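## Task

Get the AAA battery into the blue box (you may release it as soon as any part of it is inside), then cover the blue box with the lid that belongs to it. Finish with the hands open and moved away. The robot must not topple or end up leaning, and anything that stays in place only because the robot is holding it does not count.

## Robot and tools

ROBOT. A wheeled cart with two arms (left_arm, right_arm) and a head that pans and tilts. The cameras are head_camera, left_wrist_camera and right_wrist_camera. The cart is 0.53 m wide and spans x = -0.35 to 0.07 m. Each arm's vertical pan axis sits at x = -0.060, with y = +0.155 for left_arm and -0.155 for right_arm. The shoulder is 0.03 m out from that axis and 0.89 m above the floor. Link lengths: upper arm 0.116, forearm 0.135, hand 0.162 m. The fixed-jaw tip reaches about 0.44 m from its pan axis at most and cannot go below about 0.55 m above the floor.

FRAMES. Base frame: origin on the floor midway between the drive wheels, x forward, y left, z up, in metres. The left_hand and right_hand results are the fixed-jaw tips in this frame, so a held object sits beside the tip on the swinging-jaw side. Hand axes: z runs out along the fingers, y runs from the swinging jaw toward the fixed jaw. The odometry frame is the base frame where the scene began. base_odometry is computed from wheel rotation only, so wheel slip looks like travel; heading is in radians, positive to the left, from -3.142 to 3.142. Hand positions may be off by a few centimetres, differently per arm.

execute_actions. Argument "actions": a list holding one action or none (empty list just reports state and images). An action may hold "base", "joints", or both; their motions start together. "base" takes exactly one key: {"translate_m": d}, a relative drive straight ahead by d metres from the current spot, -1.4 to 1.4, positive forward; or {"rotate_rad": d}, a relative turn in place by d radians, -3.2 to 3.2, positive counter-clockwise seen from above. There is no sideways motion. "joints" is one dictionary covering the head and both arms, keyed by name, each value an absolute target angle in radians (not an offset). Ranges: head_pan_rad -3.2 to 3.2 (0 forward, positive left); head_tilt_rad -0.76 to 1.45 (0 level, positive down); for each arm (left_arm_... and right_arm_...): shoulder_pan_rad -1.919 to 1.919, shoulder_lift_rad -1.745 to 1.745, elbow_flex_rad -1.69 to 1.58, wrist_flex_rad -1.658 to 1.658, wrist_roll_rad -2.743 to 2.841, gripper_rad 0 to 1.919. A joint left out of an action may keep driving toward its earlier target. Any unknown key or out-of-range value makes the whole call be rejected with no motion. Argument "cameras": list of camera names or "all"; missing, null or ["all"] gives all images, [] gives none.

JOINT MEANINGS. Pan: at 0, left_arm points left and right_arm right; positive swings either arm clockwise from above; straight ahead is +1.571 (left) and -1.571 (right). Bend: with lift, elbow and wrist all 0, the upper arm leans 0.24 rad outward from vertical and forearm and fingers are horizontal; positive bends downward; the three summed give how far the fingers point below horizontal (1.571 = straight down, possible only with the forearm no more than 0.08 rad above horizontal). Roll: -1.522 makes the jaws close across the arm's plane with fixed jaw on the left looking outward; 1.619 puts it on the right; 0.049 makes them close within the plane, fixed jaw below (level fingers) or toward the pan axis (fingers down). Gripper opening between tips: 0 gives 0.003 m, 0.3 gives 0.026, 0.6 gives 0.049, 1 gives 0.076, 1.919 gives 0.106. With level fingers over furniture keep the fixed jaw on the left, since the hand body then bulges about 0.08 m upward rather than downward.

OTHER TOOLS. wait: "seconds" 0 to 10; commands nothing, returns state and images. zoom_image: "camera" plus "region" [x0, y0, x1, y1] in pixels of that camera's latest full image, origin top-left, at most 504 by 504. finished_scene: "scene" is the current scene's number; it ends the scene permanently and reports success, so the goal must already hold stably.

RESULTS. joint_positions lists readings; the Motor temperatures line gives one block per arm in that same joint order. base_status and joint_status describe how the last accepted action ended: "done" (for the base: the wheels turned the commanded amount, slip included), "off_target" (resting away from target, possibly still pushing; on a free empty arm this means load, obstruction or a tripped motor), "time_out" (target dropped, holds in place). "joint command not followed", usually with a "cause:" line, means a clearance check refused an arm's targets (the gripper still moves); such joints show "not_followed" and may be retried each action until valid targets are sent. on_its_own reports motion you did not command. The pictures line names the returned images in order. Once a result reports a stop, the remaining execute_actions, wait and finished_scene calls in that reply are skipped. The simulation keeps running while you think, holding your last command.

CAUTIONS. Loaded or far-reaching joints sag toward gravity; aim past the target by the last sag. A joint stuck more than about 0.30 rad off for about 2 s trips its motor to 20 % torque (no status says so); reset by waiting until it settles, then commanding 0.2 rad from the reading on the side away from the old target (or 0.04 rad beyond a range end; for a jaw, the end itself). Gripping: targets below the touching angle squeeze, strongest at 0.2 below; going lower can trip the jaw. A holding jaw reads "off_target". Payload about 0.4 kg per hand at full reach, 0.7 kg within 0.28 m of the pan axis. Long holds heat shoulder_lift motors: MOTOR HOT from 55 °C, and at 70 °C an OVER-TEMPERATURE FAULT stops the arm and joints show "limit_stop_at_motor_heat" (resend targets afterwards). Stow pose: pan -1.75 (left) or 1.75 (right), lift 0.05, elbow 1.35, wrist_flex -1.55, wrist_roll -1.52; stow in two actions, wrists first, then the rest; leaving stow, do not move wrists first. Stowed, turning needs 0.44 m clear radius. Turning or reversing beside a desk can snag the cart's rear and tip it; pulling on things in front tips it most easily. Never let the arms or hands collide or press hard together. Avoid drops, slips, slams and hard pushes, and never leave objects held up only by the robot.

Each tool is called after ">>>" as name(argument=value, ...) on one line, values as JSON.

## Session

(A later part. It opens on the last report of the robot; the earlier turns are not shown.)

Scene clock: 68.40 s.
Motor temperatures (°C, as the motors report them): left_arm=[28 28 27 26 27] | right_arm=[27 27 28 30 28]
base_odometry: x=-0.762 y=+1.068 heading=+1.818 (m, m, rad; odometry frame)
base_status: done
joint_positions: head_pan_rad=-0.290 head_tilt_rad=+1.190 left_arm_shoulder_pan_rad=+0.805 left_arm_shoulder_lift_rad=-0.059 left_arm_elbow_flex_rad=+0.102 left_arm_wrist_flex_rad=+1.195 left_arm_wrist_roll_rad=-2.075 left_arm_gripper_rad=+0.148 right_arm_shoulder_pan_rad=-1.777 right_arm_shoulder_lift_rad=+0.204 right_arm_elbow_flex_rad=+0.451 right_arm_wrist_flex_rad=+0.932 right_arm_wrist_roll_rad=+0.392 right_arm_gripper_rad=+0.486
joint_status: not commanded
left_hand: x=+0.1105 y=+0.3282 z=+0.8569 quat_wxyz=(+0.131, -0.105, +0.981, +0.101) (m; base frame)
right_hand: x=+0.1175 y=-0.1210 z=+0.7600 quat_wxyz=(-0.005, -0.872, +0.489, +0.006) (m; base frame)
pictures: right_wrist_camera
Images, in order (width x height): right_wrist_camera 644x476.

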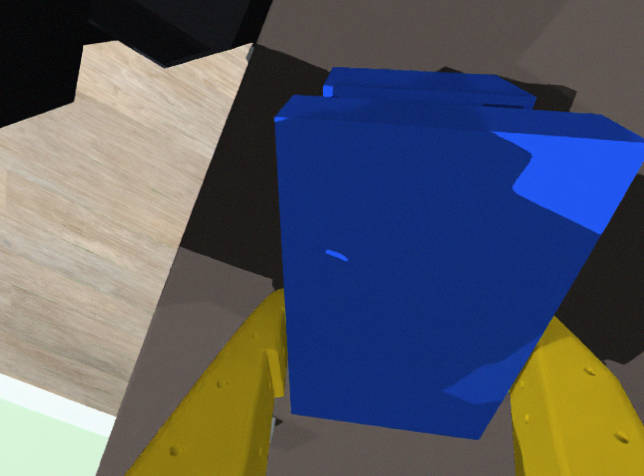

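>>> execute_actions(actions=[{"joints":{"right_arm_shoulder_pan_rad":-1.795,"right_arm_shoulder_lift_rad":0.23,"right_arm_wrist_flex_rad":0.90}}], cameras=["right_wrist_camera"])

Scene clock: 69.40 s.
Motor temperatures (°C, as the motors report them): left_arm=[28 28 27 26 27] | right_arm=[27 27 28 30 28]
base_odometry: x=-0.762 y=+1.068 heading=+1.818 (m, m, rad; odometry frame)
base_status: not commanded
joint_positions: head_pan_rad=-0.290 head_tilt_rad=+1.190 left_arm_shoulder_pan_rad=+0.805 left_arm_shoulder_lift_rad=-0.059 left_arm_elbow_flex_rad=+0.102 left_arm_wrist_flex_rad=+1.195 left_arm_wrist_roll_rad=-2.075 left_arm_gripper_rad=+0.148 right_arm_shoulder_pan_rad=-1.787 right_arm_shoulder_lift_rad=+0.233 right_arm_elbow_flex_rad=+0.451 right_arm_wrist_flex_rad=+0.906 right_arm_wrist_roll_rad=+0.392 right_arm_gripper_rad=+0.486
joint_status: all done
left_hand: x=+0.1105 y=+0.3282 z=+0.8569 quat_wxyz=(+0.131, -0.105, +0.981, +0.101) (m; base frame)
right_hand: x=+0.1174 y=-0.1191 z=+0.7554 quat_wxyz=(-0.007, -0.875, +0.484, +0.007) (m; base frame)
pictures: right_wrist_camera
Images, in order (width x height): right_wrist_camera 644x476.

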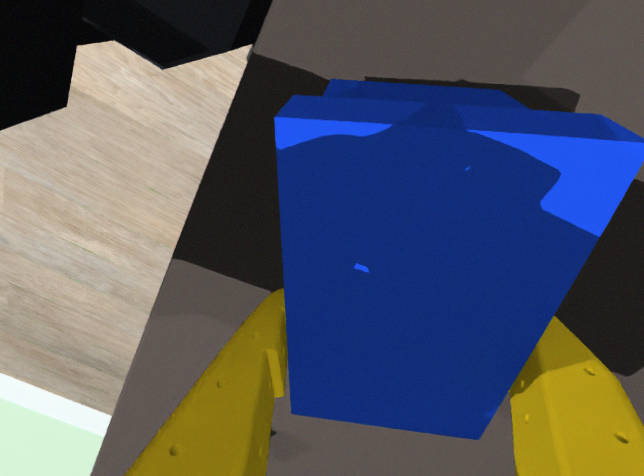

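>>> execute_actions(actions=[{"joints":{"right_arm_shoulder_lift_rad":0.285,"right_arm_wrist_flex_rad":0.85}}], cameras=["right_wrist_camera"])

Scene clock: 70.07 s.
Motor temperatures (°C, as the motors report them): left_arm=[28 28 27 26 27] | right_arm=[27 27 28 30 28]
base_odometry: x=-0.762 y=+1.068 heading=+1.818 (m, m, rad; odometry frame)
base_status: not commanded
joint_positions: head_pan_rad=-0.290 head_tilt_rad=+1.190 left_arm_shoulder_pan_rad=+0.805 left_arm_shoulder_lift_rad=-0.059 left_arm_elbow_flex_rad=+0.102 left_arm_wrist_flex_rad=+1.195 left_arm_wrist_roll_rad=-2.075 left_arm_gripper_rad=+0.148 right_arm_shoulder_pan_rad=-1.787 right_arm_shoulder_lift_rad=+0.286 right_arm_elbow_flex_rad=+0.451 right_arm_wrist_flex_rad=+0.861 right_arm_wrist_roll_rad=+0.392 right_arm_gripper_rad=+0.486
joint_status: all done
left_hand: x=+0.1105 y=+0.3282 z=+0.8569 quat_wxyz=(+0.131, -0.105, +0.981, +0.101) (m; base frame)
right_hand: x=+0.1170 y=-0.1192 z=+0.7470 quat_wxyz=(-0.009, -0.875, +0.484, +0.010) (m; base frame)
pictures: right_wrist_camera
Images, in order (width x height): right_wrist_camera 644x476.

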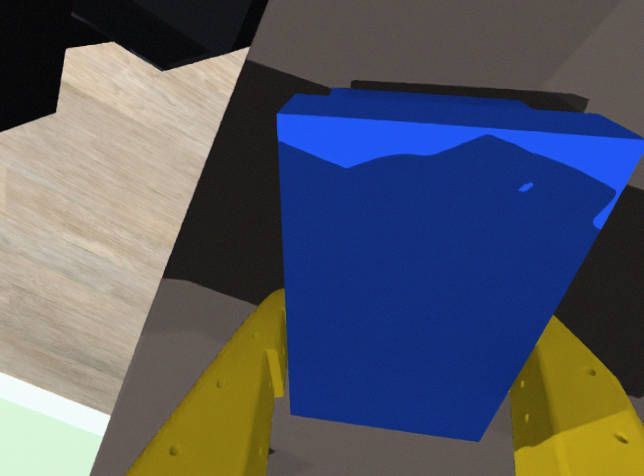

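>>> execute_actions(actions=[{"joints":{"right_arm_shoulder_lift_rad":0.335,"right_arm_wrist_flex_rad":0.80}}], cameras=["right_wrist_camera"])

Scene clock: 70.87 s.
Motor temperatures (°C, as the motors report them): left_arm=[28 28 27 26 27] | right_arm=[27 27 28 30 28]
base_odometry: x=-0.762 y=+1.068 heading=+1.818 (m, m, rad; odometry frame)
base_status: not commanded
joint_positions: head_pan_rad=-0.290 head_tilt_rad=+1.190 left_arm_shoulder_pan_rad=+0.805 left_arm_shoulder_lift_rad=-0.059 left_arm_elbow_flex_rad=+0.102 left_arm_wrist_flex_rad=+1.195 left_arm_wrist_roll_rad=-2.075 left_arm_gripper_rad=+0.148 right_arm_shoulder_pan_rad=-1.787 right_arm_shoulder_lift_rad=+0.339 right_arm_elbow_flex_rad=+0.450 right_arm_wrist_flex_rad=+0.808 right_arm_wrist_roll_rad=+0.392 right_arm_gripper_rad=+0.485
joint_status: all done
left_hand: x=+0.1105 y=+0.3282 z=+0.8569 quat_wxyz=(+0.131, -0.105, +0.981, +0.101) (m; base frame)
right_hand: x=+0.1179 y=-0.1190 z=+0.7385 quat_wxyz=(-0.009, -0.875, +0.484, +0.010) (m; base frame)
pictures: right_wrist_camera
Images, in order (width x height): right_wrist_camera 644x476.

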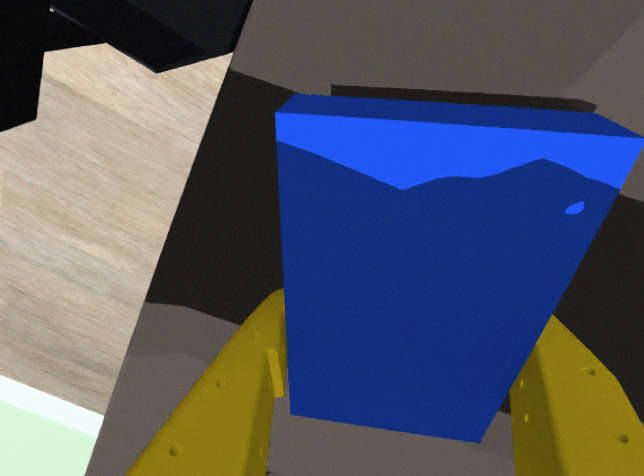

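Went down to the seated height. Release and lift clear.

>>> execute_actions(actions=[{"joints":{"right_arm_gripper_rad":0.7}}], cameras=["right_wrist_camera"])

>>> execute_actions(actions=[{"joints":{"right_arm_shoulder_lift_rad":-0.05,"right_arm_wrist_flex_rad":1.16}}], cameras=["right_wrist_camera"])

>>> execute_actions(actions=[{"base":{"translate_m":-0.3},"joints":{"right_arm_shoulder_pan_rad":-0.9,"head_pan_rad":-0.2,"head_tilt_rad":0.75}}], cameras=["head_camera"])

>>> zoom_image(camera="head_camera", region=[240, 150, 480, 330])

Scene clock: 71.83 s.
Motor temperatures (°C, as the motors report them): left_arm=[28 28 27 26 27] | right_arm=[27 27 28 30 28]
base_odometry: x=-0.762 y=+1.068 heading=+1.818 (m, m, rad; odometry frame)
base_status: not commanded
joint_positions: head_pan_rad=-0.290 head_tilt_rad=+1.190 left_arm_shoulder_pan_rad=+0.805 left_arm_shoulder_lift_rad=-0.059 left_arm_elbow_flex_rad=+0.102 left_arm_wrist_flex_rad=+1.195 left_arm_wrist_roll_rad=-2.075 left_arm_gripper_rad=+0.148 right_arm_shoulder_pan_rad=-1.787 right_arm_shoulder_lift_rad=+0.339 right_arm_elbow_flex_rad=+0.450 right_arm_wrist_flex_rad=+0.806 right_arm_wrist_roll_rad=+0.392 right_arm_gripper_rad=+0.687
joint_status: all done
left_hand: x=+0.1105 y=+0.3282 z=+0.8569 quat_wxyz=(+0.131, -0.105, +0.981, +0.101) (m; base frame)
right_hand: x=+0.1181 y=-0.1189 z=+0.7384 quat_wxyz=(-0.008, -0.875, +0.484, +0.009) (m; base frame)
pictures: right_wrist_camera
Images, in order (width x height): right_wrist_camera 644x476.

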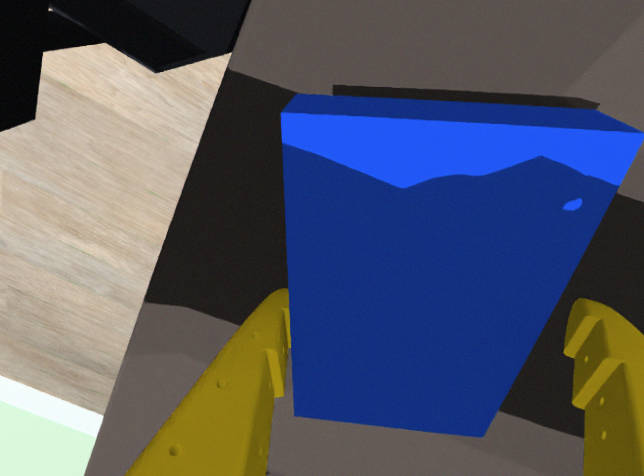

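Scene clock: 72.87 s.
Motor temperatures (°C, as the motors report them): left_arm=[28 28 27 26 27] | right_arm=[27 27 28 30 28]
base_odometry: x=-0.762 y=+1.068 heading=+1.818 (m, m, rad; odometry frame)
base_status: not commanded
joint_positions: head_pan_rad=-0.290 head_tilt_rad=+1.190 left_arm_shoulder_pan_rad=+0.805 left_arm_shoulder_lift_rad=-0.059 left_arm_elbow_flex_rad=+0.102 left_arm_wrist_flex_rad=+1.195 left_arm_wrist_roll_rad=-2.075 left_arm_gripper_rad=+0.148 right_arm_shoulder_pan_rad=-1.787 right_arm_shoulder_lift_rad=-0.009 right_arm_elbow_flex_rad=+0.450 right_arm_wrist_flex_rad=+1.153 right_arm_wrist_roll_rad=+0.392 right_arm_gripper_rad=+0.689
joint_status: all done
left_hand: x=+0.1105 y=+0.3282 z=+0.8569 quat_wxyz=(+0.131, -0.105, +0.981, +0.101) (m; base frame)
right_hand: x=+0.1073 y=-0.1213 z=+0.7936 quat_wxyz=(-0.008, -0.875, +0.484, +0.009) (m; base frame)
pictures: right_wrist_camera
Images, in order (width x height): right_wrist_camera 644x476.

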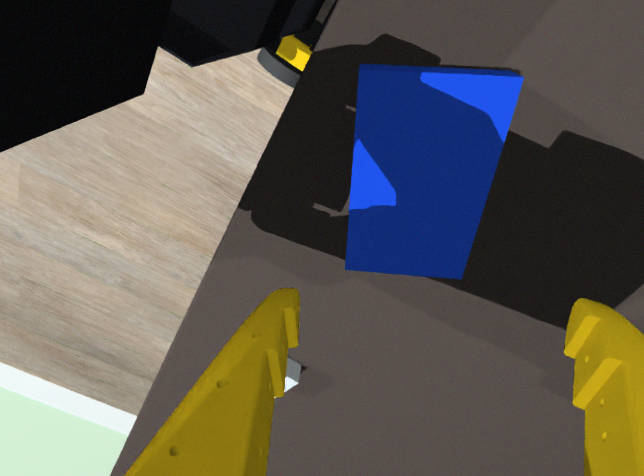

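Scene clock: 75.13 s.
Motor temperatures (°C, as the motors report them): left_arm=[28 28 27 26 27] | right_arm=[27 27 28 30 28]
base_odometry: x=-0.689 y=+0.777 heading=+1.815 (m, m, rad; odometry frame)
base_status: done
joint_positions: head_pan_rad=-0.210 head_tilt_rad=+0.764 left_arm_shoulder_pan_rad=+0.805 left_arm_shoulder_lift_rad=-0.059 left_arm_elbow_flex_rad=+0.102 left_arm_wrist_flex_rad=+1.195 left_arm_wrist_roll_rad=-2.075 left_arm_gripper_rad=+0.148 right_arm_shoulder_pan_rad=-0.905 right_arm_shoulder_lift_rad=-0.010 right_arm_elbow_flex_rad=+0.450 right_arm_wrist_flex_rad=+1.153 right_arm_wrist_roll_rad=+0.392 right_arm_gripper_rad=+0.689
joint_status: all done
left_hand: x=+0.1105 y=+0.3282 z=+0.8569 quat_wxyz=(+0.131, -0.105, +0.981, +0.101) (m; base frame)
right_hand: x=+0.0724 y=-0.2628 z=+0.7938 quat_wxyz=(-0.003, -0.585, +0.811, +0.010) (m; base frame)
pictures: head_camera
Images, in order (width x height): head_camera 644x476.

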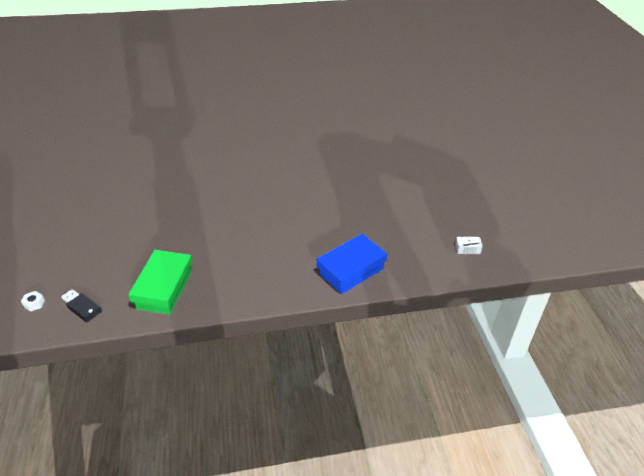

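Region (240, 150, 480, 330) of head_camera's 644x476 image, scaled by 2.100; it fills the top 378 rows of this view, and the rest is white.

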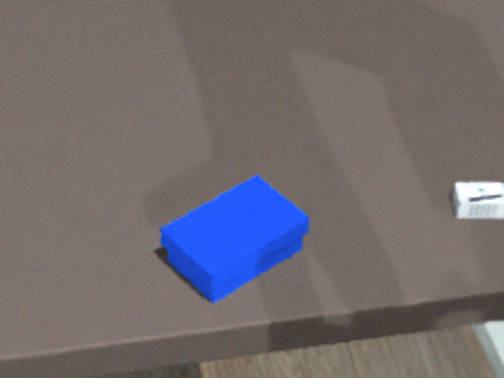

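>>> zoom_image(camera="head_camera", region=[305, 225, 400, 300])

>>> zoom_image(camera="head_camera", region=[115, 240, 210, 320])

Region (305, 225, 400, 300) of head_camera's 644x476 image, scaled by 5.305; it fills the top 398 rows of this view, and the rest is white.

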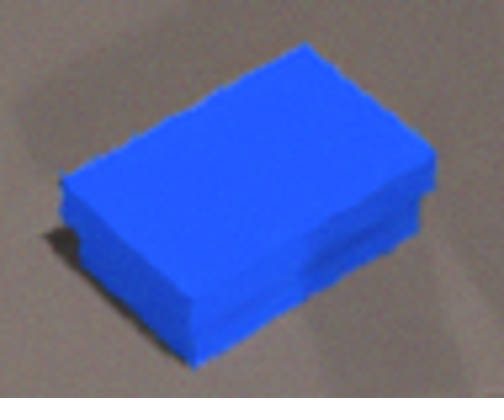

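Region (115, 240, 210, 320) of head_camera's 644x476 image, scaled by 5.305; it fills the top 424 rows of this view, and the rest is white.

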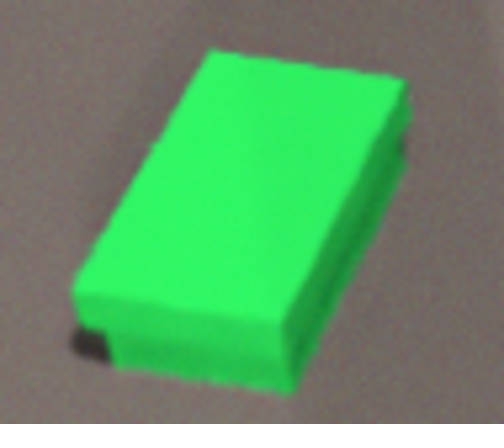

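>>> finished_scene(scene=1)

The scene is finished: the task was done.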